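# Pack an unpowered small robot arm into a floor case

## Task

Pick up the small, unpowered robot arm from the desk (its joints are loose and flop when pushed) and place it inside the open case on the floor, low enough that the case lid could close, and leave it resting there. It must not drop more than a few centimetres on the way, or the task may fail. At the end, release it and move the robot away from it. The robot itself must not tip over or finish leaning, or the task fails.

## Robot and tools

ROBOT. A Hello Robot Stretch 4 with a single arm: an omni-wheel base, a lift that slides up a mast, a telescoping arm that reaches forward, a three-joint wrist (yaw, pitch, roll) and a two-finger gripper. It stands about 1.6 m tall; the base rim lies within 0.23 m of the base origin. A loose object may occasionally be nudged by something outside the robot's control.

FRAMES. Base frame: origin on the floor below the base centre, x forward, y left, z up. hand_pose is reported in this frame and marks a point between the open fingertips; with all wrist joints at zero its axes line up with the base frame. Its printed position can be slightly wrong. The odometry frame is the base frame as it was when the scene began.

execute_actions. Arguments: "actions" (a list holding one action, or empty to just read state and images) and optional "cameras" (names from head_camera, head_left_camera, head_right_camera, wrist_camera, all; omitted, null or ["all"] gives every camera, [] gives none). An action contains "base", "joints", or both, plus optional "pace" and "contact_limits"; or it contains only "end_of_arm". All motions in an action begin together.
- "base": one command only, each a relative offset from where the base last reported itself. {"translate_m": d} drives straight, forward positive, -2 to 2 m. {"strafe_m": d} slides sideways, left positive, -2 to 2 m. {"rotate_rad": d} turns in place, counter-clockwise (left) positive, -3.2 to 3.2 rad.
- "joints": a single object keyed by joint name, each value an absolute target (not an offset). lift_m 0 to 1.2 m; arm_m 0 to 0.55 m extension; wrist_yaw_rad -1.134 to 4.276 (0 points forward, positive to the left, 3.14 folded back, beyond 3.4 the arm may obstruct); wrist_pitch_rad -1.117 to 4.259 (0 level, 1.57 pointing down); wrist_roll_rad -1.117 to 4.259 (0 keeps fingers level, positive turns clockwise viewed from behind); gripper_m -0.038 to 0.141 m, the fingertip gap, negative means pressing together. Done tolerances: lift and arm ±0.004, yaw and roll ±0.02, pitch ±0.05, gripper ±0.004. Targets outside a range get clipped and reported; any other bad value or unknown key rejects the whole call.
- "pace": "slow", "default", "fast" or "max" (base up to 0.1/0.3/0.4/0.6 m/s and 1/2/3/4 rad/s; slower when the lift is high).
- "contact_limits": {"arm_m": x}, x from 0 (gentlest) to 0.75, default 0.5: how hard the arm may push before halting.
- "end_of_arm": "enable_torque" revives wrist or gripper motors that shut off.
A joint left out of an action may still be driving toward its earlier target. One action lasts at most 15 s. To unfold the wrist at the start, send lift_m 0.4 with wrist_yaw_rad 0.

wait: {"seconds": 0-10}; commands nothing and returns the same state and images. zoom_image: {"camera", "region": [x0,y0,x1,y1]} in pixels of that camera's latest full image, at most 504x504. read_manual: returns licence texts only. finished_scene: {"scene": n} closes the scene for good and reports success; do it only once the arm is at rest in the case and the robot is clear.

RESULTS. base_status and joint_status describe how each motion ended: "done" (for the base this means wheels turned enough, slipping included), "off_target" (stopped short, may keep pushing), "contact_stop_at_<key>" (hit something; that part goes slack), "limit_stop_at_<name>" (a built-in limit; "own_body" is a self-collision, "tilt" means leaning over 6 degrees, which makes lift, arm and wheels slack), "torque_fault" (a wrist or gripper motor pushed at maximum and went limp until enable_torque), "time_out". on_its_own lists things not commanded by this call; "held at" there gives the held target, not the actual position. If a call reports a stop, the remaining calls in that reply are skipped. lidar_m: 12 distances from the base origin, 30-degree sectors, first straight ahead then counter-clockwise (4th left, 7th behind, 10th right); "-" means nothing seen or closer than 0.25 m; it misses clear objects and thin legs and sees from about 0.15 m up. wrist_depth_mm: 7x7 grid of median depths, 100-2000 mm. base_odometry counts wheel turns, heading -3.142 to 3.142, left positive; if turned_by_wheels and turned_by_imu disagree by more than about 0.1 rad, something was hit or slipped. base_tilt in degrees (forward, right positive). motor_effort in percent with the peak in brackets; gripper effort changes clearly on a firm grip at commanded gripper_m of 0 or more; the wrist_pitch effort shifts with a load.

CAMERAS. head_camera looks forward and down from the mast top (turn the base to aim it). head_left_camera and head_right_camera are fisheyes looking more steeply down, also showing base and arm. wrist_camera looks along the fingers, fingertips near the bottom.

CAUTIONS. To grasp, command a gap smaller than the object; tighter pulls it toward the wrist. Lower the arm into the case gently and release near the case floor so it drops at most a few centimetres; the arm's loose joints will swing, so hold it firmly and move slowly. Avoid pressing the gripper into surfaces (torque faults, stuck fingertips: raise the lift). Don't drive or turn with over 1 kg held and arm_m above 0.2, especially fast; avoid strong pushes or pulls with a high gripper. Pitching the gripper up with a large roll can trigger self-collision stops. Finish upright, gripper open, and back the robot off from the case.

Each tool is called after ">>>" in YAML: its name, and indented under it one key for each argument.

## Session

>>> execute_actions:
  actions:
    - {"joints":{"lift_m":0.4,"wrist_yaw_rad":0}}

Scene clock: 2.47 s.
base_odometry: x=+0.000 y=+0.000 heading=+0.000 (m, m, rad; odometry frame)
turned_by_wheels: +0.000 (rad since the last result)
turned_by_imu: -0.001 (rad since the last result)
base_tilt: forward=-0.3 right=-0.7 (deg)
lidar_m: 1.79 1.84 1.78 1.71 1.76 2.25 2.14 1.05 2.14 2.03 2.10 1.89
base_status: not commanded
joint_positions: lift_m=+0.400 arm_m=+0.000 wrist_yaw_rad=+0.000 wrist_pitch_rad=+0.018 wrist_roll_rad=-0.011 gripper_m=+0.057
joint_status: all done
motor_effort: lift_m=+22(23) arm_m=-1(1) wrist_yaw_rad=+2(4) wrist_pitch_rad=-5(6) wrist_roll_rad=+0(0) gripper_m=-2(3) wheel_0=+0(0) wheel_1=+0(0) wheel_2=+0(0) (%)
hand_pose: x=+0.4589 y=-0.0873 z=+0.5726 quat_wxyz=(+1.000, -0.006, +0.009, +0.000) (m; base frame)
wrist_depth_mm: - - - - - - - / - - - - - - - / - 1983 - - - - - / - - - - - - - / - - - - - - - / 1863 1983 198 1921 201 - - / 1308 1255 1336 112 1366 1336 1430
pictures: head_camera, head_left_camera, head_right_camera, wrist_camera
Images, in order (width x height): head_camera 420x560, head_left_camera 420x672, head_right_camera 420x672, wrist_camera 616x392.

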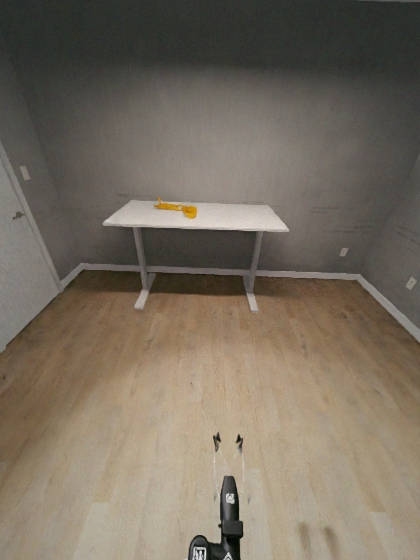

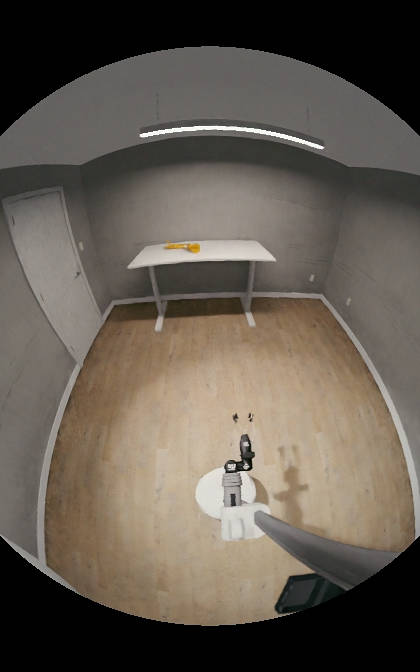

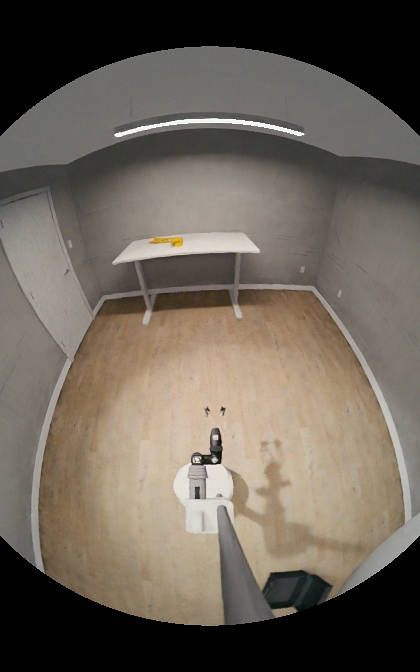

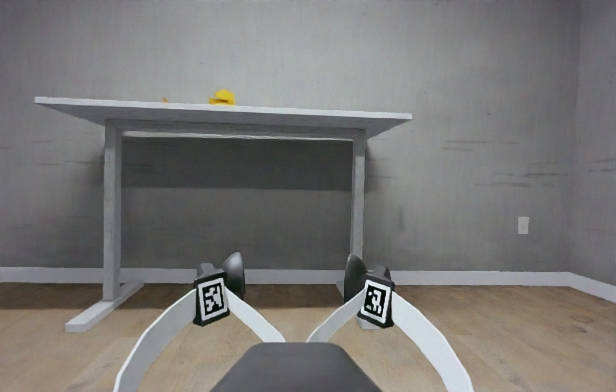

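Case is behind right. Go to the desk.

>>> execute_actions:
  actions:
    - {"base":{"translate_m":1.4},"joints":{"lift_m":1.05,"wrist_pitch_rad":1.0,"gripper_m":0.14},"pace":"fast"}
  cameras: []

>>> execute_actions:
  actions:
    - {"base":{"strafe_m":0.35},"joints":{"arm_m":0.2}}
  cameras: ["head_camera","wrist_camera"]

Scene clock: 10.67 s.
base_odometry: x=+1.400 y=+0.000 heading=+0.000 (m, m, rad; odometry frame)
turned_by_wheels: +0.000 (rad since the last result)
turned_by_imu: -0.002 (rad since the last result)
base_tilt: forward=-0.2 right=-0.6 (deg)
lidar_m: 0.38 0.39 0.52 1.71 1.79 2.42 2.43 2.54 2.12 1.99 0.60 0.40
base_status: done
joint_positions: lift_m=+1.050 arm_m=+0.000 wrist_yaw_rad=+0.000 wrist_pitch_rad=+1.001 wrist_roll_rad=-0.011 gripper_m=+0.140
joint_status: all done
motor_effort: lift_m=+22(22) arm_m=-1(1) wrist_yaw_rad=+2(1) wrist_pitch_rad=-3(4) wrist_roll_rad=+0(0) gripper_m=+0(3) wheel_0=-2(9) wheel_1=-1(8) wheel_2=+1(12) (%)
hand_pose: x=+0.3260 y=-0.0874 z=+0.9851 quat_wxyz=(+0.877, -0.005, +0.480, +0.003) (m; base frame)
wrist_depth_mm: 394 413 421 427 433 442 452 / 362 366 375 377 384 389 397 / 325 329 336 340 342 349 353 / 297 303 309 314 319 322 324 / 1255 1336 1281 1336 1308 1366 1336 / 1160 1160 1182 1229 1160 1255 1281 / 1118 1138 1160 113 1160 1138 1160
pictures: none
No camera images: the call's "cameras" was empty. Leave "cameras" out to get every camera's image.

Scene clock: 13.17 s.
base_odometry: x=+1.400 y=+0.350 heading=+0.000 (m, m, rad; odometry frame)
turned_by_wheels: +0.000 (rad since the last result)
turned_by_imu: +0.000 (rad since the last result)
base_tilt: forward=-0.1 right=-0.6 (deg)
lidar_m: 0.37 0.39 0.52 1.35 1.42 1.94 3.66 2.59 2.48 2.36 0.57 0.41
base_status: done
joint_positions: lift_m=+1.050 arm_m=+0.199 wrist_yaw_rad=+0.000 wrist_pitch_rad=+1.001 wrist_roll_rad=-0.011 gripper_m=+0.140
joint_status: all done
motor_effort: lift_m=+21(22) arm_m=+4(3) wrist_yaw_rad=+1(4) wrist_pitch_rad=-5(2) wrist_roll_rad=+0(0) gripper_m=+0(2) wheel_0=+1(11) wheel_1=+0(11) wheel_2=+0(1) (%)
hand_pose: x=+0.5257 y=-0.0874 z=+0.9851 quat_wxyz=(+0.877, -0.005, +0.480, +0.003) (m; base frame)
wrist_depth_mm: 384 382 382 421 433 445 449 / 357 364 362 370 382 389 394 / 324 329 329 236 218 345 351 / 296 298 301 257 259 315 320 / 271 274 277 279 283 287 289 / 251 244 248 257 252 259 266 / 234 234 236 112 241 242 246
pictures: head_camera, wrist_camera
Images, in order (width x height): head_camera 420x560, wrist_camera 616x392.

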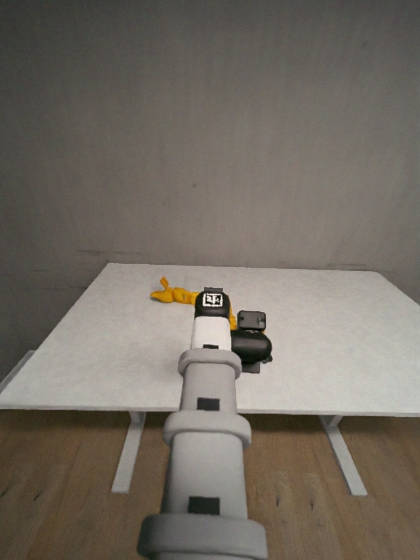

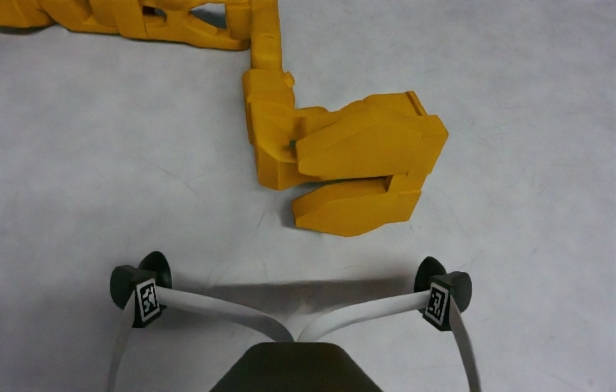

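>>> execute_actions:
  actions:
    - {"base":{"translate_m":0.1},"joints":{"lift_m":1.2,"gripper_m":0.09}}
  cameras: []

>>> execute_actions:
  actions:
    - {"base":{"strafe_m":0.04},"joints":{"arm_m":0.42,"wrist_pitch_rad":1.57}}
  cameras: ["head_left_camera","wrist_camera"]

Scene clock: 18.87 s.
base_odometry: x=+1.500 y=+0.350 heading=+0.000 (m, m, rad; odometry frame)
turned_by_wheels: +0.000 (rad since the last result)
turned_by_imu: -0.001 (rad since the last result)
base_tilt: forward=-0.2 right=-0.6 (deg)
lidar_m: 0.27 0.28 0.39 1.37 1.43 1.93 3.77 2.66 2.46 2.37 0.42 0.29
base_status: done
joint_positions: lift_m=+1.200 arm_m=+0.199 wrist_yaw_rad=+0.000 wrist_pitch_rad=+1.002 wrist_roll_rad=-0.011 gripper_m=+0.090
joint_status: all done
motor_effort: lift_m=+22(23) arm_m=+4(4) wrist_yaw_rad=+3(7) wrist_pitch_rad=-4(10) wrist_roll_rad=+0(1) gripper_m=-1(1) wheel_0=+2(1) wheel_1=+0(7) wheel_2=-1(10) (%)
hand_pose: x=+0.5256 y=-0.0875 z=+1.1349 quat_wxyz=(+0.877, -0.005, +0.480, +0.003) (m; base frame)
wrist_depth_mm: 640 654 668 676 683 691 699 / 569 574 591 597 609 615 627 / 433 521 525 530 539 554 554 / 452 462 459 480 488 504 500 / 430 433 436 436 445 455 462 / 394 394 345 342 221 421 421 / 368 368 377 112 370 384 389
pictures: none
No camera images: the call's "cameras" was empty. Leave "cameras" out to get every camera's image.

Scene clock: 20.63 s.
base_odometry: x=+1.500 y=+0.390 heading=+0.000 (m, m, rad; odometry frame)
turned_by_wheels: +0.000 (rad since the last result)
turned_by_imu: -0.001 (rad since the last result)
base_tilt: forward=-0.2 right=-0.5 (deg)
lidar_m: 0.27 0.28 0.38 1.33 1.39 1.88 3.77 2.65 2.51 2.40 0.42 0.29
base_status: done
joint_positions: lift_m=+1.200 arm_m=+0.419 wrist_yaw_rad=+0.000 wrist_pitch_rad=+1.570 wrist_roll_rad=-0.011 gripper_m=+0.090
joint_status: all done
motor_effort: lift_m=+22(22) arm_m=+4(1) wrist_yaw_rad=+0(3) wrist_pitch_rad=+0(3) wrist_roll_rad=+0(0) gripper_m=-1(3) wheel_0=+0(7) wheel_1=+0(8) wheel_2=+0(0) (%)
hand_pose: x=+0.5904 y=-0.0874 z=+1.0895 quat_wxyz=(+0.707, -0.004, +0.707, +0.004) (m; base frame)
wrist_depth_mm: 355 362 362 364 373 373 379 / 298 362 364 370 370 375 377 / 357 364 351 332 373 377 379 / 359 364 364 368 373 375 382 / 362 364 366 370 375 375 382 / 359 362 366 309 221 377 379 / 362 364 368 113 301 379 382
pictures: head_left_camera, wrist_camera
Images, in order (width x height): head_left_camera 420x672, wrist_camera 616x392.

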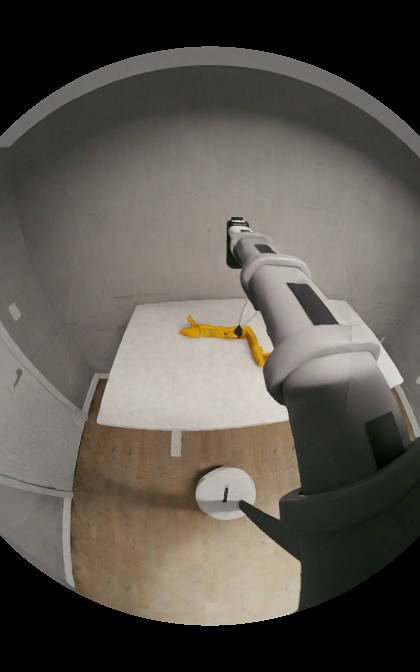

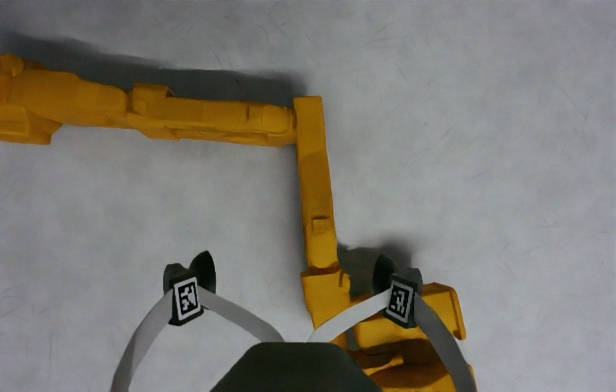

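>>> execute_actions:
  actions:
    - {"base":{"strafe_m":-0.02},"joints":{"arm_m":0.445,"lift_m":1.13,"gripper_m":0.07}}
  cameras: []

>>> execute_actions:
  actions:
    - {"joints":{"lift_m":1.09},"pace":"slow"}
  cameras: ["wrist_camera"]

Scene clock: 31.03 s.
base_odometry: x=+1.500 y=+0.370 heading=+0.000 (m, m, rad; odometry frame)
turned_by_wheels: +0.000 (rad since the last result)
turned_by_imu: -0.001 (rad since the last result)
base_tilt: forward=-0.2 right=-0.6 (deg)
lidar_m: 0.27 0.28 0.39 1.34 1.42 1.91 3.79 2.65 2.49 2.38 0.43 0.28
base_status: done
joint_positions: lift_m=+1.130 arm_m=+0.444 wrist_yaw_rad=+0.000 wrist_pitch_rad=+1.570 wrist_roll_rad=-0.011 gripper_m=+0.070
joint_status: all done
motor_effort: lift_m=+16(19) arm_m=+4(7) wrist_yaw_rad=+2(1) wrist_pitch_rad=+2(0) wrist_roll_rad=+0(0) gripper_m=-1(3) wheel_0=-1(8) wheel_1=+1(7) wheel_2=+0(1) (%)
hand_pose: x=+0.6153 y=-0.0874 z=+1.0200 quat_wxyz=(+0.707, -0.004, +0.707, +0.004) (m; base frame)
wrist_depth_mm: 290 293 294 296 300 303 307 / 289 293 294 297 300 304 304 / 250 236 239 297 301 304 306 / 290 293 294 298 301 303 306 / 293 293 296 298 303 304 309 / 290 294 198 224 219 306 309 / 291 294 296 112 244 304 307
pictures: none
No camera images: the call's "cameras" was empty. Leave "cameras" out to get every camera's image.

Scene clock: 32.20 s.
base_odometry: x=+1.500 y=+0.370 heading=+0.000 (m, m, rad; odometry frame)
turned_by_wheels: +0.000 (rad since the last result)
turned_by_imu: +0.000 (rad since the last result)
base_tilt: forward=-0.1 right=-0.6 (deg)
lidar_m: 0.27 0.28 0.38 1.35 1.41 1.94 3.77 2.67 2.49 2.39 0.43 0.29
base_status: not commanded
joint_positions: lift_m=+1.090 arm_m=+0.444 wrist_yaw_rad=+0.000 wrist_pitch_rad=+1.570 wrist_roll_rad=-0.011 gripper_m=+0.070
joint_status: all done
motor_effort: lift_m=+16(15) arm_m=+4(4) wrist_yaw_rad=+3(3) wrist_pitch_rad=+0(1) wrist_roll_rad=+0(0) gripper_m=-3(2) wheel_0=-1(1) wheel_1=+1(1) wheel_2=+0(0) (%)
hand_pose: x=+0.6153 y=-0.0874 z=+0.9800 quat_wxyz=(+0.707, -0.004, +0.707, +0.004) (m; base frame)
wrist_depth_mm: 250 253 255 257 259 262 263 / 198 253 254 258 258 262 264 / 205 198 204 258 260 263 264 / 251 254 257 198 259 263 265 / 252 255 256 189 262 264 265 / 253 254 200 185 219 265 266 / 253 254 257 112 262 265 268
pictures: wrist_camera
Images, in order (width x height): wrist_camera 616x392.

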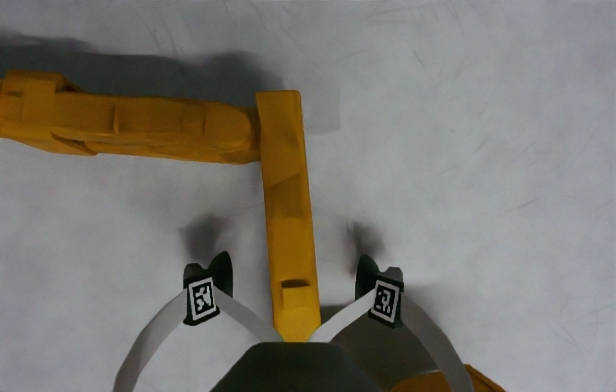

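>>> execute_actions:
  actions:
    - {"joints":{"gripper_m":-0.03}}
  cameras: []

>>> execute_actions:
  actions:
    - {"joints":{"lift_m":1.2},"pace":"slow"}
  cameras: ["wrist_camera","head_left_camera"]

Scene clock: 36.40 s.
base_odometry: x=+1.500 y=+0.370 heading=+0.000 (m, m, rad; odometry frame)
turned_by_wheels: +0.000 (rad since the last result)
turned_by_imu: -0.001 (rad since the last result)
base_tilt: forward=-0.2 right=-0.6 (deg)
lidar_m: 0.27 0.29 0.40 1.34 1.41 1.89 3.77 2.66 2.49 2.39 0.42 0.30
base_status: not commanded
joint_positions: lift_m=+1.090 arm_m=+0.444 wrist_yaw_rad=+0.000 wrist_pitch_rad=+1.570 wrist_roll_rad=-0.011 gripper_m=-0.029
joint_status: all done
motor_effort: lift_m=+18(18) arm_m=+4(4) wrist_yaw_rad=+0(1) wrist_pitch_rad=+0(2) wrist_roll_rad=+1(3) gripper_m=-28(28) wheel_0=-1(1) wheel_1=+1(1) wheel_2=+0(0) (%)
hand_pose: x=+0.6153 y=-0.0874 z=+0.9798 quat_wxyz=(+0.707, -0.004, +0.707, +0.004) (m; base frame)
wrist_depth_mm: 247 251 254 255 257 260 262 / 189 192 253 255 256 259 263 / 249 222 193 189 259 260 264 / 250 253 253 187 259 262 263 / 250 252 255 178 259 263 264 / 250 253 182 176 186 263 265 / 252 254 254 112 260 264 266
pictures: none
No camera images: the call's "cameras" was empty. Leave "cameras" out to get every camera's image.

Scene clock: 38.17 s.
base_odometry: x=+1.500 y=+0.370 heading=+0.000 (m, m, rad; odometry frame)
turned_by_wheels: +0.000 (rad since the last result)
turned_by_imu: +0.000 (rad since the last result)
base_tilt: forward=-0.1 right=-0.6 (deg)
lidar_m: 0.27 0.29 0.39 1.35 1.42 1.92 3.77 2.64 2.49 2.38 0.42 0.28
base_status: not commanded
joint_positions: lift_m=+1.200 arm_m=+0.444 wrist_yaw_rad=+0.000 wrist_pitch_rad=+1.571 wrist_roll_rad=-0.011 gripper_m=-0.029
joint_status: all done
motor_effort: lift_m=+25(26) arm_m=+4(4) wrist_yaw_rad=+0(0) wrist_pitch_rad=+0(1) wrist_roll_rad=+1(1) gripper_m=-29(30) wheel_0=-1(1) wheel_1=+1(1) wheel_2=+0(0) (%)
hand_pose: x=+0.6152 y=-0.0874 z=+1.0892 quat_wxyz=(+0.707, -0.004, +0.707, +0.004) (m; base frame)
wrist_depth_mm: 353 357 364 364 368 370 375 / 355 355 362 364 368 370 375 / 257 242 226 368 368 373 375 / 355 359 364 238 370 375 379 / 357 364 364 219 370 375 377 / 359 359 181 180 184 375 379 / 359 359 366 112 375 377 382
pictures: head_left_camera, wrist_camera
Images, in order (width x height): head_left_camera 420x672, wrist_camera 616x392.

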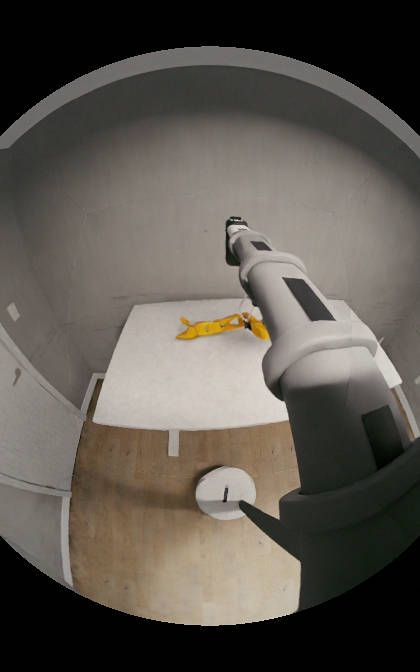

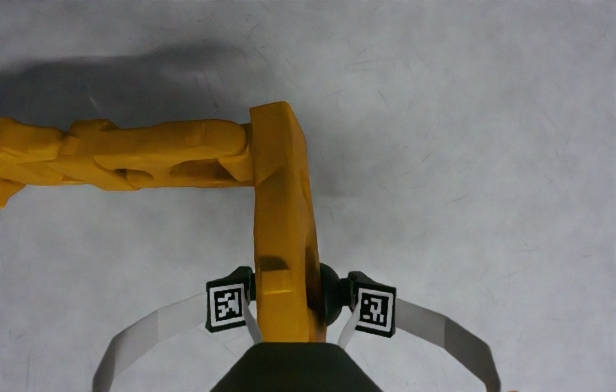

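>>> execute_actions:
  actions:
    - {"joints":{"lift_m":1.1},"pace":"slow"}
  cameras: []

>>> execute_actions:
  actions:
    - {"joints":{"gripper_m":0.07}}
  cameras: []

>>> execute_actions:
  actions:
    - {"joints":{"lift_m":1.2}}
  cameras: []

>>> execute_actions:
  actions:
    - {"base":{"strafe_m":0.2}}
  cameras: []

>>> execute_actions:
  actions:
    - {"base":{"translate_m":0.08},"joints":{"arm_m":0.53,"gripper_m":0.0}}
  cameras: ["wrist_camera","head_left_camera"]

Scene clock: 47.37 s.
base_odometry: x=+1.500 y=+0.370 heading=+0.000 (m, m, rad; odometry frame)
turned_by_wheels: +0.000 (rad since the last result)
turned_by_imu: -0.001 (rad since the last result)
base_tilt: forward=-0.2 right=-0.6 (deg)
lidar_m: 0.27 0.29 0.38 1.33 1.41 1.91 3.78 2.67 2.49 2.37 0.43 0.29
base_status: not commanded
joint_positions: lift_m=+1.100 arm_m=+0.444 wrist_yaw_rad=+0.000 wrist_pitch_rad=+1.571 wrist_roll_rad=-0.012 gripper_m=-0.029
joint_status: all done
motor_effort: lift_m=+17(23) arm_m=+4(4) wrist_yaw_rad=-1(1) wrist_pitch_rad=-1(1) wrist_roll_rad=+2(2) gripper_m=-31(31) wheel_0=-1(1) wheel_1=+1(1) wheel_2=+0(0) (%)
hand_pose: x=+0.6152 y=-0.0874 z=+0.9899 quat_wxyz=(+0.707, -0.004, +0.707, +0.004) (m; base frame)
wrist_depth_mm: 258 260 263 266 268 270 272 / 219 260 264 266 268 271 272 / 202 201 208 266 271 271 273 / 260 264 265 200 270 272 274 / 260 262 265 186 271 272 276 / 262 264 185 181 185 274 276 / 262 265 265 112 272 273 277
pictures: none
No camera images: the call's "cameras" was empty. Leave "cameras" out to get every camera's image.

Scene clock: 49.07 s.
base_odometry: x=+1.500 y=+0.370 heading=+0.000 (m, m, rad; odometry frame)
turned_by_wheels: +0.000 (rad since the last result)
turned_by_imu: +0.000 (rad since the last result)
base_tilt: forward=-0.2 right=-0.6 (deg)
lidar_m: 0.28 0.28 0.38 1.34 1.39 1.93 3.78 2.66 2.49 2.39 0.42 0.29
base_status: not commanded
joint_positions: lift_m=+1.100 arm_m=+0.444 wrist_yaw_rad=+0.000 wrist_pitch_rad=+1.571 wrist_roll_rad=-0.012 gripper_m=+0.070
joint_status: all done
motor_effort: lift_m=+18(18) arm_m=+4(4) wrist_yaw_rad=+2(2) wrist_pitch_rad=-2(1) wrist_roll_rad=+2(3) gripper_m=-2(26) wheel_0=-1(1) wheel_1=+1(1) wheel_2=+0(0) (%)
hand_pose: x=+0.6152 y=-0.0874 z=+0.9899 quat_wxyz=(+0.707, -0.004, +0.707, +0.004) (m; base frame)
wrist_depth_mm: 259 263 264 266 268 270 274 / 259 263 265 266 270 271 273 / 206 206 208 215 270 274 274 / 262 265 266 209 272 272 274 / 263 263 266 199 271 276 274 / 263 263 200 196 219 274 276 / 263 265 267 112 271 277 278
pictures: none
No camera images: the call's "cameras" was empty. Leave "cameras" out to get every camera's image.

Scene clock: 50.50 s.
base_odometry: x=+1.500 y=+0.370 heading=+0.000 (m, m, rad; odometry frame)
turned_by_wheels: +0.000 (rad since the last result)
turned_by_imu: +0.000 (rad since the last result)
base_tilt: forward=-0.2 right=-0.6 (deg)
lidar_m: 0.26 0.28 0.38 1.34 1.42 1.92 3.77 2.64 2.50 2.38 0.43 0.28
base_status: not commanded
joint_positions: lift_m=+1.200 arm_m=+0.444 wrist_yaw_rad=+0.000 wrist_pitch_rad=+1.570 wrist_roll_rad=-0.012 gripper_m=+0.070
joint_status: all done
motor_effort: lift_m=+22(23) arm_m=+4(4) wrist_yaw_rad=+1(1) wrist_pitch_rad=-1(2) wrist_roll_rad=+2(2) gripper_m=-1(2) wheel_0=-1(1) wheel_1=+1(1) wheel_2=+0(0) (%)
hand_pose: x=+0.6153 y=-0.0874 z=+1.0895 quat_wxyz=(+0.707, -0.004, +0.707, +0.004) (m; base frame)
wrist_depth_mm: 357 359 364 364 370 373 379 / 359 362 366 368 370 375 377 / 297 307 310 368 370 375 382 / 359 362 362 370 373 377 377 / 362 362 368 370 373 377 379 / 362 359 199 301 219 379 382 / 362 364 370 112 301 375 384
pictures: none
No camera images: the call's "cameras" was empty. Leave "cameras" out to get every camera's image.

Scene clock: 52.43 s.
base_odometry: x=+1.500 y=+0.570 heading=+0.000 (m, m, rad; odometry frame)
turned_by_wheels: +0.000 (rad since the last result)
turned_by_imu: +0.000 (rad since the last result)
base_tilt: forward=-0.1 right=-0.6 (deg)
lidar_m: 0.27 0.28 0.37 1.15 1.19 1.62 3.79 2.71 2.71 2.58 0.41 0.28
base_status: done
joint_positions: lift_m=+1.200 arm_m=+0.444 wrist_yaw_rad=+0.000 wrist_pitch_rad=+1.570 wrist_roll_rad=-0.012 gripper_m=+0.070
joint_status: not commanded
motor_effort: lift_m=+22(22) arm_m=+4(4) wrist_yaw_rad=+0(0) wrist_pitch_rad=+0(0) wrist_roll_rad=+2(2) gripper_m=-3(5) wheel_0=+0(6) wheel_1=+0(9) wheel_2=+0(1) (%)
hand_pose: x=+0.6153 y=-0.0874 z=+1.0895 quat_wxyz=(+0.707, -0.004, +0.707, +0.004) (m; base frame)
wrist_depth_mm: 355 362 366 366 370 373 375 / 357 362 364 368 373 373 375 / 357 359 310 314 315 322 377 / 359 364 366 368 373 359 379 / 362 366 366 373 375 375 379 / 362 364 198 370 219 377 330 / 362 362 366 112 375 375 315
pictures: none
No camera images: the call's "cameras" was empty. Leave "cameras" out to get every camera's image.

Scene clock: 53.93 s.
base_odometry: x=+1.580 y=+0.570 heading=+0.000 (m, m, rad; odometry frame)
turned_by_wheels: +0.000 (rad since the last result)
turned_by_imu: +0.000 (rad since the last result)
base_tilt: forward=-0.1 right=-0.6 (deg)
lidar_m: 0.25 0.25 0.28 1.14 1.18 1.64 3.88 2.89 2.70 0.92 0.31 0.25
base_status: done
joint_positions: lift_m=+1.200 arm_m=+0.529 wrist_yaw_rad=+0.000 wrist_pitch_rad=+1.570 wrist_roll_rad=-0.011 gripper_m=+0.000
joint_status: all done
motor_effort: lift_m=+22(22) arm_m=+4(11) wrist_yaw_rad=+2(1) wrist_pitch_rad=+2(1) wrist_roll_rad=+1(1) gripper_m=-9(10) wheel_0=-1(8) wheel_1=+1(8) wheel_2=-1(11) (%)
hand_pose: x=+0.7003 y=-0.0874 z=+1.0895 quat_wxyz=(+0.707, -0.004, +0.707, +0.004) (m; base frame)
wrist_depth_mm: 355 359 362 366 373 375 377 / 357 357 364 368 370 377 379 / 359 362 366 366 373 375 377 / 359 362 366 370 375 375 379 / 357 364 366 368 373 377 379 / 362 364 191 196 373 375 382 / 362 364 290 112 315 317 382
pictures: head_left_camera, wrist_camera
Images, in order (width x height): head_left_camera 420x672, wrist_camera 616x392.

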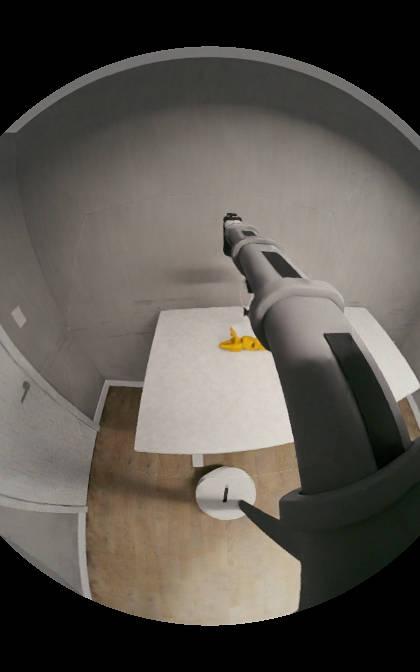

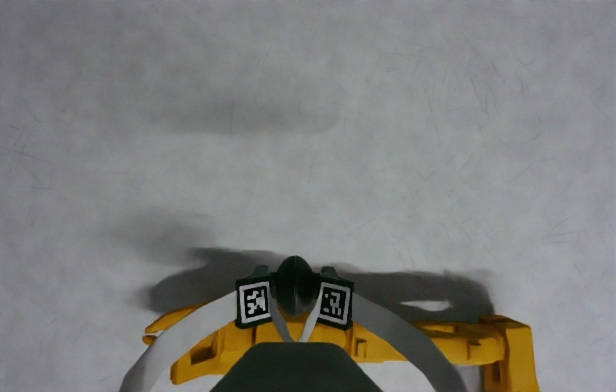

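>>> execute_actions:
  actions:
    - {"base":{"strafe_m":-0.08},"joints":{"lift_m":1.1}}
  cameras: []

>>> execute_actions:
  actions:
    - {"joints":{"arm_m":0.36},"pace":"slow"}
  cameras: []

>>> execute_actions:
  actions:
    - {"base":{"strafe_m":-0.05},"pace":"slow"}
  cameras: ""

Scene clock: 64.23 s.
base_odometry: x=+1.580 y=+0.490 heading=+0.000 (m, m, rad; odometry frame)
turned_by_wheels: +0.000 (rad since the last result)
turned_by_imu: -0.001 (rad since the last result)
base_tilt: forward=-0.2 right=-0.7 (deg)
lidar_m: 0.25 0.25 0.26 1.22 1.25 1.75 3.85 2.74 2.61 0.92 0.31 0.25
base_status: done
joint_positions: lift_m=+1.100 arm_m=+0.529 wrist_yaw_rad=+0.000 wrist_pitch_rad=+1.570 wrist_roll_rad=-0.011 gripper_m=+0.000
joint_status: all done
motor_effort: lift_m=+16(22) arm_m=+4(4) wrist_yaw_rad=+1(2) wrist_pitch_rad=+1(2) wrist_roll_rad=+2(2) gripper_m=-8(6) wheel_0=+0(9) wheel_1=+1(10) wheel_2=-1(2) (%)
hand_pose: x=+0.7003 y=-0.0874 z=+0.9900 quat_wxyz=(+0.707, -0.004, +0.707, +0.004) (m; base frame)
wrist_depth_mm: 258 262 266 266 268 272 276 / 259 262 265 266 270 272 274 / 260 263 265 268 268 272 274 / 262 263 266 268 271 273 276 / 262 265 266 268 270 276 276 / 262 264 191 196 272 273 277 / 215 211 251 112 260 274 277
pictures: none
No camera images: the call's "cameras" was empty. Leave "cameras" out to get every camera's image.

Scene clock: 67.20 s.
base_odometry: x=+1.580 y=+0.490 heading=+0.000 (m, m, rad; odometry frame)
turned_by_wheels: +0.000 (rad since the last result)
turned_by_imu: -0.001 (rad since the last result)
base_tilt: forward=-0.2 right=-0.7 (deg)
lidar_m: 0.25 0.25 0.28 1.23 1.25 1.76 3.86 2.75 2.62 0.93 0.30 0.25
base_status: not commanded
joint_positions: lift_m=+1.100 arm_m=+0.361 wrist_yaw_rad=+0.000 wrist_pitch_rad=+1.568 wrist_roll_rad=-0.011 gripper_m=+0.000
joint_status: all done
motor_effort: lift_m=+16(16) arm_m=-5(7) wrist_yaw_rad=+1(0) wrist_pitch_rad=+7(8) wrist_roll_rad=+1(2) gripper_m=-6(6) wheel_0=+1(1) wheel_1=+1(1) wheel_2=-1(0) (%)
hand_pose: x=+0.5327 y=-0.0874 z=+0.9900 quat_wxyz=(+0.708, -0.004, +0.706, +0.004) (m; base frame)
wrist_depth_mm: 262 263 265 267 271 272 276 / 260 263 266 268 270 273 274 / 262 264 267 266 272 273 276 / 263 265 266 268 272 274 274 / 262 265 267 268 272 274 276 / 262 266 191 196 211 218 277 / 212 200 211 112 272 214 279
pictures: none
No camera images: the call's "cameras" was empty. Leave "cameras" out to get every camera's image.


>>> execute_actions:
  actions:
    - {"joints":{"lift_m":1.2}}
  cameras: []

>>> execute_actions:
  actions:
    - {"joints":{"arm_m":0.22}}
  cameras: ["wrist_camera","head_left_camera"]

Scene clock: 71.10 s.
base_odometry: x=+1.580 y=+0.490 heading=+0.000 (m, m, rad; odometry frame)
turned_by_wheels: +0.000 (rad since the last result)
turned_by_imu: -0.001 (rad since the last result)
base_tilt: forward=-0.2 right=-0.6 (deg)
lidar_m: 0.25 0.25 0.28 1.22 1.26 1.75 3.87 2.74 2.62 0.92 0.30 0.25
base_status: not commanded
joint_positions: lift_m=+1.200 arm_m=+0.361 wrist_yaw_rad=+0.000 wrist_pitch_rad=+1.570 wrist_roll_rad=-0.011 gripper_m=+0.000
joint_status: all done
motor_effort: lift_m=+22(23) arm_m=-4(5) wrist_yaw_rad=+1(0) wrist_pitch_rad=+3(7) wrist_roll_rad=+1(1) gripper_m=-7(6) wheel_0=+1(0) wheel_1=+1(1) wheel_2=+0(1) (%)
hand_pose: x=+0.5320 y=-0.0874 z=+1.0895 quat_wxyz=(+0.707, -0.004, +0.707, +0.004) (m; base frame)
wrist_depth_mm: 355 362 364 366 370 375 375 / 355 362 366 370 370 375 377 / 357 362 364 368 375 375 379 / 362 364 368 370 370 373 379 / 359 362 364 370 322 382 379 / 362 314 191 196 314 379 382 / 359 289 368 112 373 377 382
pictures: none
No camera images: the call's "cameras" was empty. Leave "cameras" out to get every camera's image.

Scene clock: 72.57 s.
base_odometry: x=+1.580 y=+0.490 heading=+0.000 (m, m, rad; odometry frame)
turned_by_wheels: +0.000 (rad since the last result)
turned_by_imu: +0.000 (rad since the last result)
base_tilt: forward=-0.2 right=-0.5 (deg)
lidar_m: 0.25 0.25 0.28 1.23 1.27 1.76 3.87 2.74 2.62 0.90 0.29 0.25
base_status: not commanded
joint_positions: lift_m=+1.200 arm_m=+0.221 wrist_yaw_rad=+0.000 wrist_pitch_rad=+1.570 wrist_roll_rad=-0.011 gripper_m=+0.000
joint_status: all done
motor_effort: lift_m=+22(22) arm_m=-4(5) wrist_yaw_rad=+1(1) wrist_pitch_rad=+1(2) wrist_roll_rad=+1(1) gripper_m=-5(5) wheel_0=+1(1) wheel_1=+1(1) wheel_2=+0(0) (%)
hand_pose: x=+0.3918 y=-0.0874 z=+1.0895 quat_wxyz=(+0.707, -0.004, +0.707, +0.004) (m; base frame)
wrist_depth_mm: 357 359 364 368 368 377 377 / 359 362 364 370 368 375 377 / 359 306 312 320 353 375 377 / 355 324 364 368 373 377 382 / 362 364 366 370 373 315 314 / 362 364 191 197 375 327 309 / 364 368 368 112 375 379 379
pictures: head_left_camera, wrist_camera
Images, in order (width x height): head_left_camera 420x672, wrist_camera 616x392.

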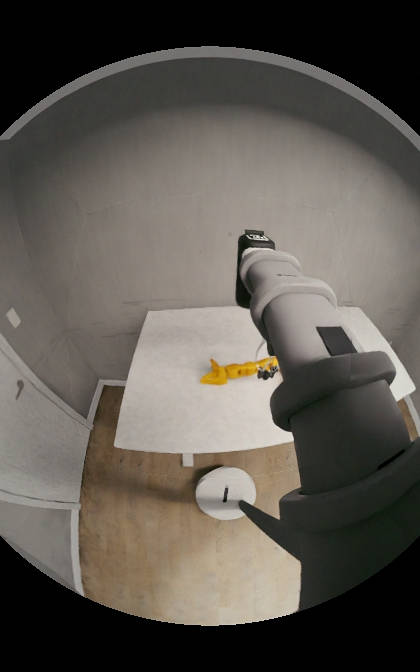

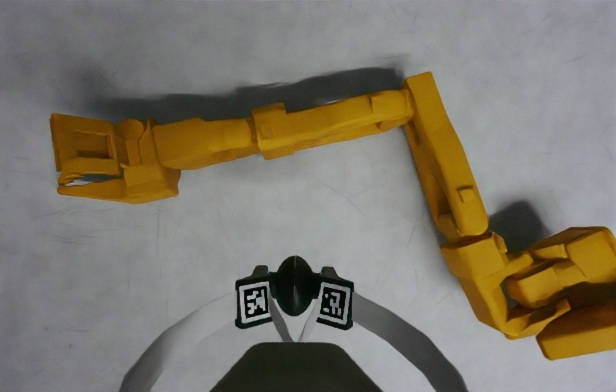

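>>> execute_actions:
  actions:
    - {"joints":{"lift_m":1.1}}
  cameras: []

>>> execute_actions:
  actions:
    - {"joints":{"arm_m":0.46},"pace":"slow"}
  cameras: ["head_right_camera"]

>>> execute_actions:
  actions:
    - {"base":{"strafe_m":-0.22},"pace":"slow"}
  cameras: ["wrist_camera","head_right_camera","head_left_camera"]

Scene clock: 82.70 s.
base_odometry: x=+1.580 y=+0.490 heading=+0.000 (m, m, rad; odometry frame)
turned_by_wheels: +0.000 (rad since the last result)
turned_by_imu: -0.001 (rad since the last result)
base_tilt: forward=-0.1 right=-0.6 (deg)
lidar_m: 0.25 0.25 0.27 1.23 1.27 1.76 3.85 2.73 2.61 0.91 0.31 0.25
base_status: not commanded
joint_positions: lift_m=+1.100 arm_m=+0.221 wrist_yaw_rad=+0.000 wrist_pitch_rad=+1.570 wrist_roll_rad=-0.011 gripper_m=+0.000
joint_status: all done
motor_effort: lift_m=+16(21) arm_m=-5(4) wrist_yaw_rad=+1(1) wrist_pitch_rad=+1(0) wrist_roll_rad=+1(1) gripper_m=-5(6) wheel_0=+1(1) wheel_1=+1(1) wheel_2=+0(1) (%)
hand_pose: x=+0.3918 y=-0.0874 z=+0.9900 quat_wxyz=(+0.707, -0.004, +0.707, +0.004) (m; base frame)
wrist_depth_mm: 259 264 264 267 270 272 273 / 259 263 217 212 210 216 274 / 205 203 245 270 271 227 276 / 221 265 267 268 272 250 202 / 263 265 267 268 271 273 204 / 264 265 190 197 272 274 206 / 264 264 267 112 272 276 257
pictures: none
No camera images: the call's "cameras" was empty. Leave "cameras" out to get every camera's image.

Scene clock: 86.37 s.
base_odometry: x=+1.580 y=+0.490 heading=+0.000 (m, m, rad; odometry frame)
turned_by_wheels: +0.000 (rad since the last result)
turned_by_imu: -0.001 (rad since the last result)
base_tilt: forward=-0.2 right=-0.5 (deg)
lidar_m: 0.25 0.25 0.25 1.22 1.27 1.76 3.87 2.74 2.62 0.92 0.32 0.25
base_status: not commanded
joint_positions: lift_m=+1.100 arm_m=+0.459 wrist_yaw_rad=-0.001 wrist_pitch_rad=+1.572 wrist_roll_rad=-0.011 gripper_m=+0.000
joint_status: all done
motor_effort: lift_m=+16(16) arm_m=+5(5) wrist_yaw_rad=+4(4) wrist_pitch_rad=-6(12) wrist_roll_rad=+1(1) gripper_m=-6(7) wheel_0=+0(1) wheel_1=+1(1) wheel_2=+0(1) (%)
hand_pose: x=+0.6295 y=-0.0874 z=+0.9900 quat_wxyz=(+0.707, -0.004, +0.708, +0.004) (m; base frame)
wrist_depth_mm: 259 262 264 267 270 272 274 / 259 263 264 268 270 272 273 / 213 263 264 267 271 273 274 / 204 200 215 267 271 274 276 / 259 263 265 213 211 219 276 / 262 264 191 196 273 222 277 / 264 263 267 112 273 207 278
pictures: head_right_camera
Images, in order (width x height): head_right_camera 420x672.

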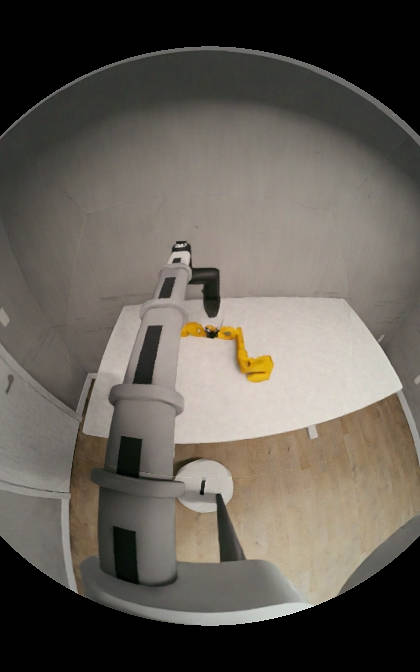

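Scene clock: 89.70 s.
base_odometry: x=+1.580 y=+0.270 heading=+0.000 (m, m, rad; odometry frame)
turned_by_wheels: +0.000 (rad since the last result)
turned_by_imu: -0.001 (rad since the last result)
base_tilt: forward=-0.1 right=-0.6 (deg)
lidar_m: 0.25 0.25 0.29 1.44 1.49 2.06 2.77 2.74 2.39 2.27 0.32 0.25
base_status: done
joint_positions: lift_m=+1.100 arm_m=+0.459 wrist_yaw_rad=+0.000 wrist_pitch_rad=+1.570 wrist_roll_rad=-0.011 gripper_m=+0.000
joint_status: not commanded
motor_effort: lift_m=+16(16) arm_m=+4(5) wrist_yaw_rad=+4(3) wrist_pitch_rad=+0(6) wrist_roll_rad=+1(1) gripper_m=-4(5) wheel_0=+2(8) wheel_1=-2(7) wheel_2=+0(0) (%)
hand_pose: x=+0.6303 y=-0.0874 z=+0.9900 quat_wxyz=(+0.707, -0.004, +0.707, +0.004) (m; base frame)
wrist_depth_mm: 259 262 263 266 268 271 274 / 198 262 266 267 267 271 276 / 260 208 265 268 271 272 274 / 260 263 211 268 271 273 276 / 262 264 266 213 272 274 274 / 262 265 191 198 271 274 276 / 264 265 266 112 272 273 276
pictures: head_left_camera, head_right_camera, wrist_camera
Images, in order (width x height): head_left_camera 420x672, head_right_camera 420x672, wrist_camera 616x392.

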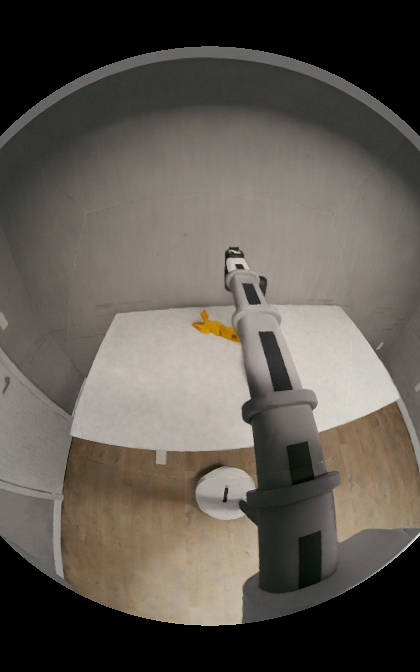

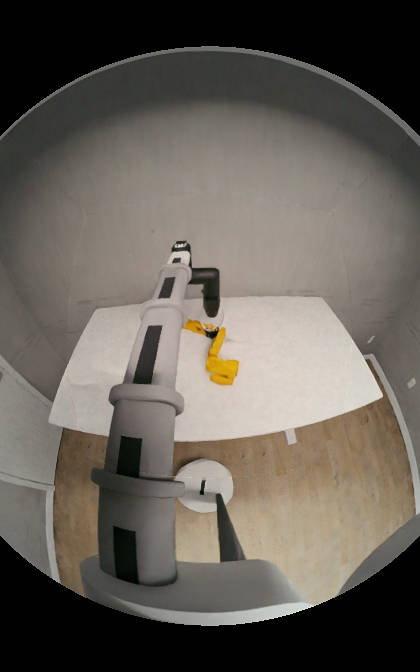

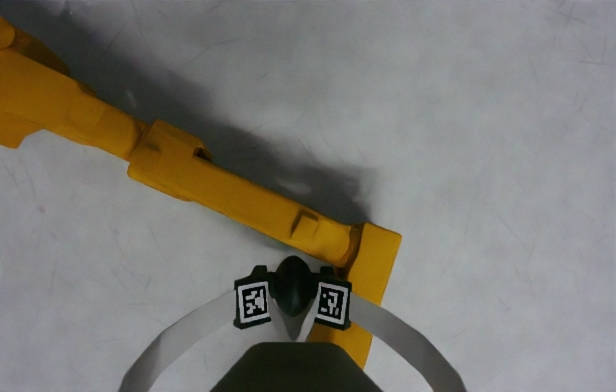

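>>> execute_actions:
  actions:
    - {"joints":{"lift_m":1.17}}
  cameras: []

>>> execute_actions:
  actions:
    - {"base":{"strafe_m":-0.035},"joints":{"arm_m":0.42,"gripper_m":0.07,"wrist_roll_rad":0.26}}
  cameras: ["wrist_camera"]

Scene clock: 99.63 s.
base_odometry: x=+1.580 y=+0.270 heading=+0.000 (m, m, rad; odometry frame)
turned_by_wheels: +0.000 (rad since the last result)
turned_by_imu: -0.001 (rad since the last result)
base_tilt: forward=-0.3 right=-0.6 (deg)
lidar_m: 0.25 0.25 0.27 1.44 1.50 2.05 3.87 2.76 2.38 2.28 0.31 0.25
base_status: not commanded
joint_positions: lift_m=+1.170 arm_m=+0.459 wrist_yaw_rad=+0.000 wrist_pitch_rad=+1.570 wrist_roll_rad=-0.011 gripper_m=+0.000
joint_status: all done
motor_effort: lift_m=+22(24) arm_m=+4(4) wrist_yaw_rad=+2(1) wrist_pitch_rad=+2(0) wrist_roll_rad=+1(1) gripper_m=-7(7) wheel_0=+2(2) wheel_1=-2(2) wheel_2=+0(0) (%)
hand_pose: x=+0.6304 y=-0.0874 z=+1.0595 quat_wxyz=(+0.707, -0.004, +0.707, +0.004) (m; base frame)
wrist_depth_mm: 327 332 336 336 340 342 345 / 273 332 332 340 338 342 347 / 298 277 334 338 340 343 347 / 329 336 283 338 342 345 349 / 329 334 334 283 343 347 347 / 332 332 190 197 343 347 349 / 330 334 336 112 342 345 349
pictures: none
No camera images: the call's "cameras" was empty. Leave "cameras" out to get every camera's image.

Scene clock: 101.13 s.
base_odometry: x=+1.580 y=+0.235 heading=+0.000 (m, m, rad; odometry frame)
turned_by_wheels: +0.000 (rad since the last result)
turned_by_imu: +0.000 (rad since the last result)
base_tilt: forward=-0.1 right=-0.6 (deg)
lidar_m: 0.25 0.25 0.26 1.48 1.56 2.12 3.85 2.75 2.36 2.24 0.31 0.25
base_status: done
joint_positions: lift_m=+1.170 arm_m=+0.421 wrist_yaw_rad=+0.000 wrist_pitch_rad=+1.570 wrist_roll_rad=+0.260 gripper_m=+0.070
joint_status: all done
motor_effort: lift_m=+22(22) arm_m=-4(5) wrist_yaw_rad=+1(3) wrist_pitch_rad=+1(1) wrist_roll_rad=+1(6) gripper_m=-3(10) wheel_0=+0(5) wheel_1=+2(8) wheel_2=+0(1) (%)
hand_pose: x=+0.5919 y=-0.0874 z=+1.0595 quat_wxyz=(+0.701, +0.092, +0.701, -0.092) (m; base frame)
wrist_depth_mm: 327 329 334 336 342 343 345 / 329 332 336 340 340 343 345 / 274 330 336 338 343 343 345 / 330 332 282 340 340 345 347 / 330 334 336 340 343 343 347 / 332 334 199 340 219 345 349 / 332 336 336 112 345 347 349
pictures: wrist_camera
Images, in order (width x height): wrist_camera 616x392.

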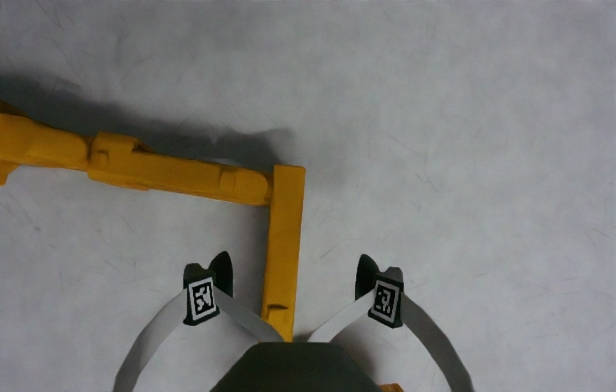

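>>> execute_actions:
  actions:
    - {"base":{"strafe_m":0.01},"joints":{"lift_m":1.085,"wrist_roll_rad":0.32}}
  cameras: []

>>> execute_actions:
  actions:
    - {"joints":{"gripper_m":-0.038}}
  cameras: ["wrist_camera"]

>>> execute_actions:
  actions:
    - {"joints":{"lift_m":1.2,"wrist_pitch_rad":1.0,"arm_m":0.3}}
  cameras: []

>>> execute_actions:
  actions:
    - {"joints":{"wrist_pitch_rad":0,"arm_m":0.2,"wrist_roll_rad":0}}
  cameras: ["wrist_camera","head_camera"]

Scene clock: 107.50 s.
base_odometry: x=+1.580 y=+0.245 heading=+0.000 (m, m, rad; odometry frame)
turned_by_wheels: +0.000 (rad since the last result)
turned_by_imu: -0.001 (rad since the last result)
base_tilt: forward=-0.1 right=-0.6 (deg)
lidar_m: 0.25 0.25 0.28 1.46 1.52 2.10 2.73 2.65 2.38 2.25 0.32 0.25
base_status: done
joint_positions: lift_m=+1.085 arm_m=+0.421 wrist_yaw_rad=+0.000 wrist_pitch_rad=+1.570 wrist_roll_rad=+0.320 gripper_m=+0.070
joint_status: all done
motor_effort: lift_m=+16(20) arm_m=-4(4) wrist_yaw_rad=+2(3) wrist_pitch_rad=+2(2) wrist_roll_rad=+1(1) gripper_m=-4(3) wheel_0=+1(9) wheel_1=+0(8) wheel_2=+0(2) (%)
hand_pose: x=+0.5919 y=-0.0874 z=+0.9750 quat_wxyz=(+0.698, +0.113, +0.698, -0.112) (m; base frame)
wrist_depth_mm: 246 247 250 249 253 254 255 / 246 248 250 252 254 256 259 / 193 248 250 252 255 256 259 / 246 224 195 202 256 259 260 / 247 249 252 252 255 257 259 / 248 250 199 185 218 259 260 / 249 250 253 112 257 259 260
pictures: none
No camera images: the call's "cameras" was empty. Leave "cameras" out to get every camera's image.

Scene clock: 109.27 s.
base_odometry: x=+1.580 y=+0.245 heading=+0.000 (m, m, rad; odometry frame)
turned_by_wheels: +0.000 (rad since the last result)
turned_by_imu: +0.000 (rad since the last result)
base_tilt: forward=-0.2 right=-0.6 (deg)
lidar_m: 0.25 0.25 0.30 1.46 1.52 2.09 2.75 2.62 2.35 2.25 0.32 0.25
base_status: not commanded
joint_positions: lift_m=+1.085 arm_m=+0.421 wrist_yaw_rad=+0.000 wrist_pitch_rad=+1.570 wrist_roll_rad=+0.320 gripper_m=-0.037
joint_status: all done
motor_effort: lift_m=+18(18) arm_m=-4(4) wrist_yaw_rad=+1(2) wrist_pitch_rad=+0(2) wrist_roll_rad=+2(1) gripper_m=-30(33) wheel_0=+1(1) wheel_1=+0(0) wheel_2=+0(0) (%)
hand_pose: x=+0.5918 y=-0.0874 z=+0.9748 quat_wxyz=(+0.698, +0.113, +0.698, -0.112) (m; base frame)
wrist_depth_mm: 243 245 247 249 252 254 255 / 245 247 247 249 252 254 255 / 184 246 248 250 253 254 257 / 245 246 182 183 253 255 256 / 247 248 250 180 254 257 257 / 246 248 183 175 186 257 257 / 248 248 251 112 256 256 260
pictures: wrist_camera
Images, in order (width x height): wrist_camera 616x392.

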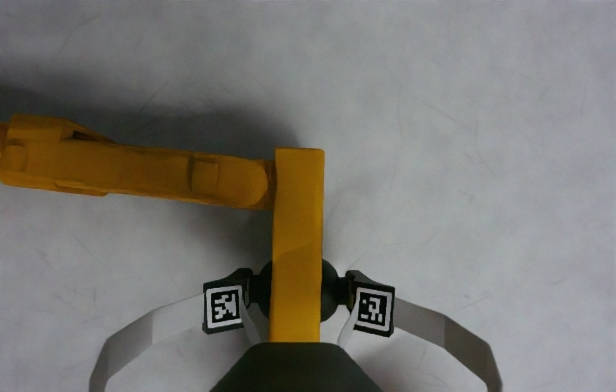

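Scene clock: 110.80 s.
base_odometry: x=+1.580 y=+0.245 heading=+0.000 (m, m, rad; odometry frame)
turned_by_wheels: +0.000 (rad since the last result)
turned_by_imu: +0.000 (rad since the last result)
base_tilt: forward=-0.3 right=-0.6 (deg)
lidar_m: 0.25 0.25 0.28 1.46 1.52 2.09 3.86 2.75 2.37 2.26 0.31 0.25
base_status: not commanded
joint_positions: lift_m=+1.200 arm_m=+0.301 wrist_yaw_rad=+0.000 wrist_pitch_rad=+1.006 wrist_roll_rad=+0.319 gripper_m=-0.037
joint_status: all done
motor_effort: lift_m=+25(24) arm_m=-4(0) wrist_yaw_rad=+2(1) wrist_pitch_rad=-16(20) wrist_roll_rad=+4(3) gripper_m=-32(30) wheel_0=+1(1) wheel_1=+0(0) wheel_2=+0(0) (%)
hand_pose: x=+0.6260 y=-0.0874 z=+1.1340 quat_wxyz=(+0.865, +0.139, +0.476, -0.077) (m; base frame)
wrist_depth_mm: 430 466 500 539 580 580 559 / 488 525 559 574 554 521 512 / 198 554 544 517 500 480 469 / 187 185 182 187 455 442 430 / 484 469 449 182 424 407 399 / 442 430 182 175 185 382 373 / 410 387 392 113 368 347 349
pictures: none
No camera images: the call's "cameras" was empty. Leave "cameras" out to get every camera's image.

Scene clock: 112.17 s.
base_odometry: x=+1.580 y=+0.245 heading=+0.000 (m, m, rad; odometry frame)
turned_by_wheels: +0.000 (rad since the last result)
turned_by_imu: +0.000 (rad since the last result)
base_tilt: forward=-0.2 right=-0.6 (deg)
lidar_m: 0.25 0.25 0.28 1.47 1.52 2.09 3.86 2.75 2.36 2.25 0.32 0.25
base_status: not commanded
joint_positions: lift_m=+1.200 arm_m=+0.201 wrist_yaw_rad=+0.000 wrist_pitch_rad=+0.010 wrist_roll_rad=-0.001 gripper_m=-0.037
joint_status: all done
on_its_own: wrist_pitch_rad is at rest, and its effort (-28) is outside its rest range (-23 to +23)
motor_effort: lift_m=+24(25) arm_m=-4(1) wrist_yaw_rad=+0(14) wrist_pitch_rad=-28(45) wrist_roll_rad=+4(10) gripper_m=-31(33) wheel_0=+1(1) wheel_1=+0(1) wheel_2=-1(1) (%)
hand_pose: x=+0.6601 y=-0.0873 z=+1.3748 quat_wxyz=(+1.000, -0.001, +0.005, +0.000) (m; base frame)
wrist_depth_mm: 554 569 569 580 597 609 609 / 554 564 580 585 603 603 615 / 554 574 574 585 597 615 621 / 569 574 175 172 603 615 627 / 564 574 169 175 609 609 627 / 564 176 181 175 185 621 627 / 569 182 597 112 603 621 634
pictures: head_camera, wrist_camera
Images, in order (width x height): head_camera 420x560, wrist_camera 616x392.

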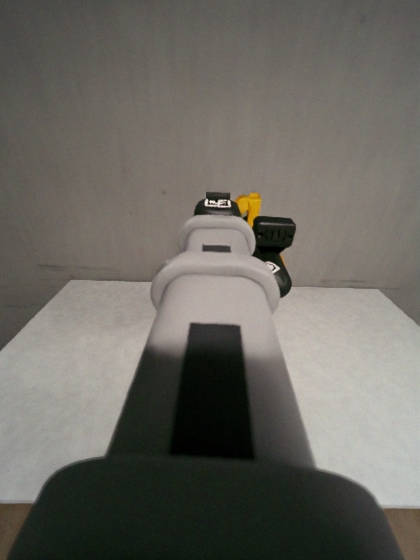

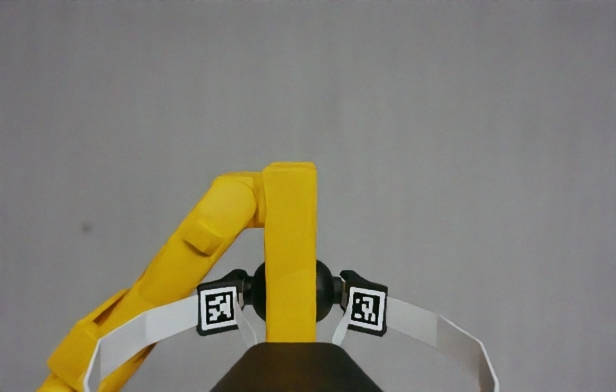

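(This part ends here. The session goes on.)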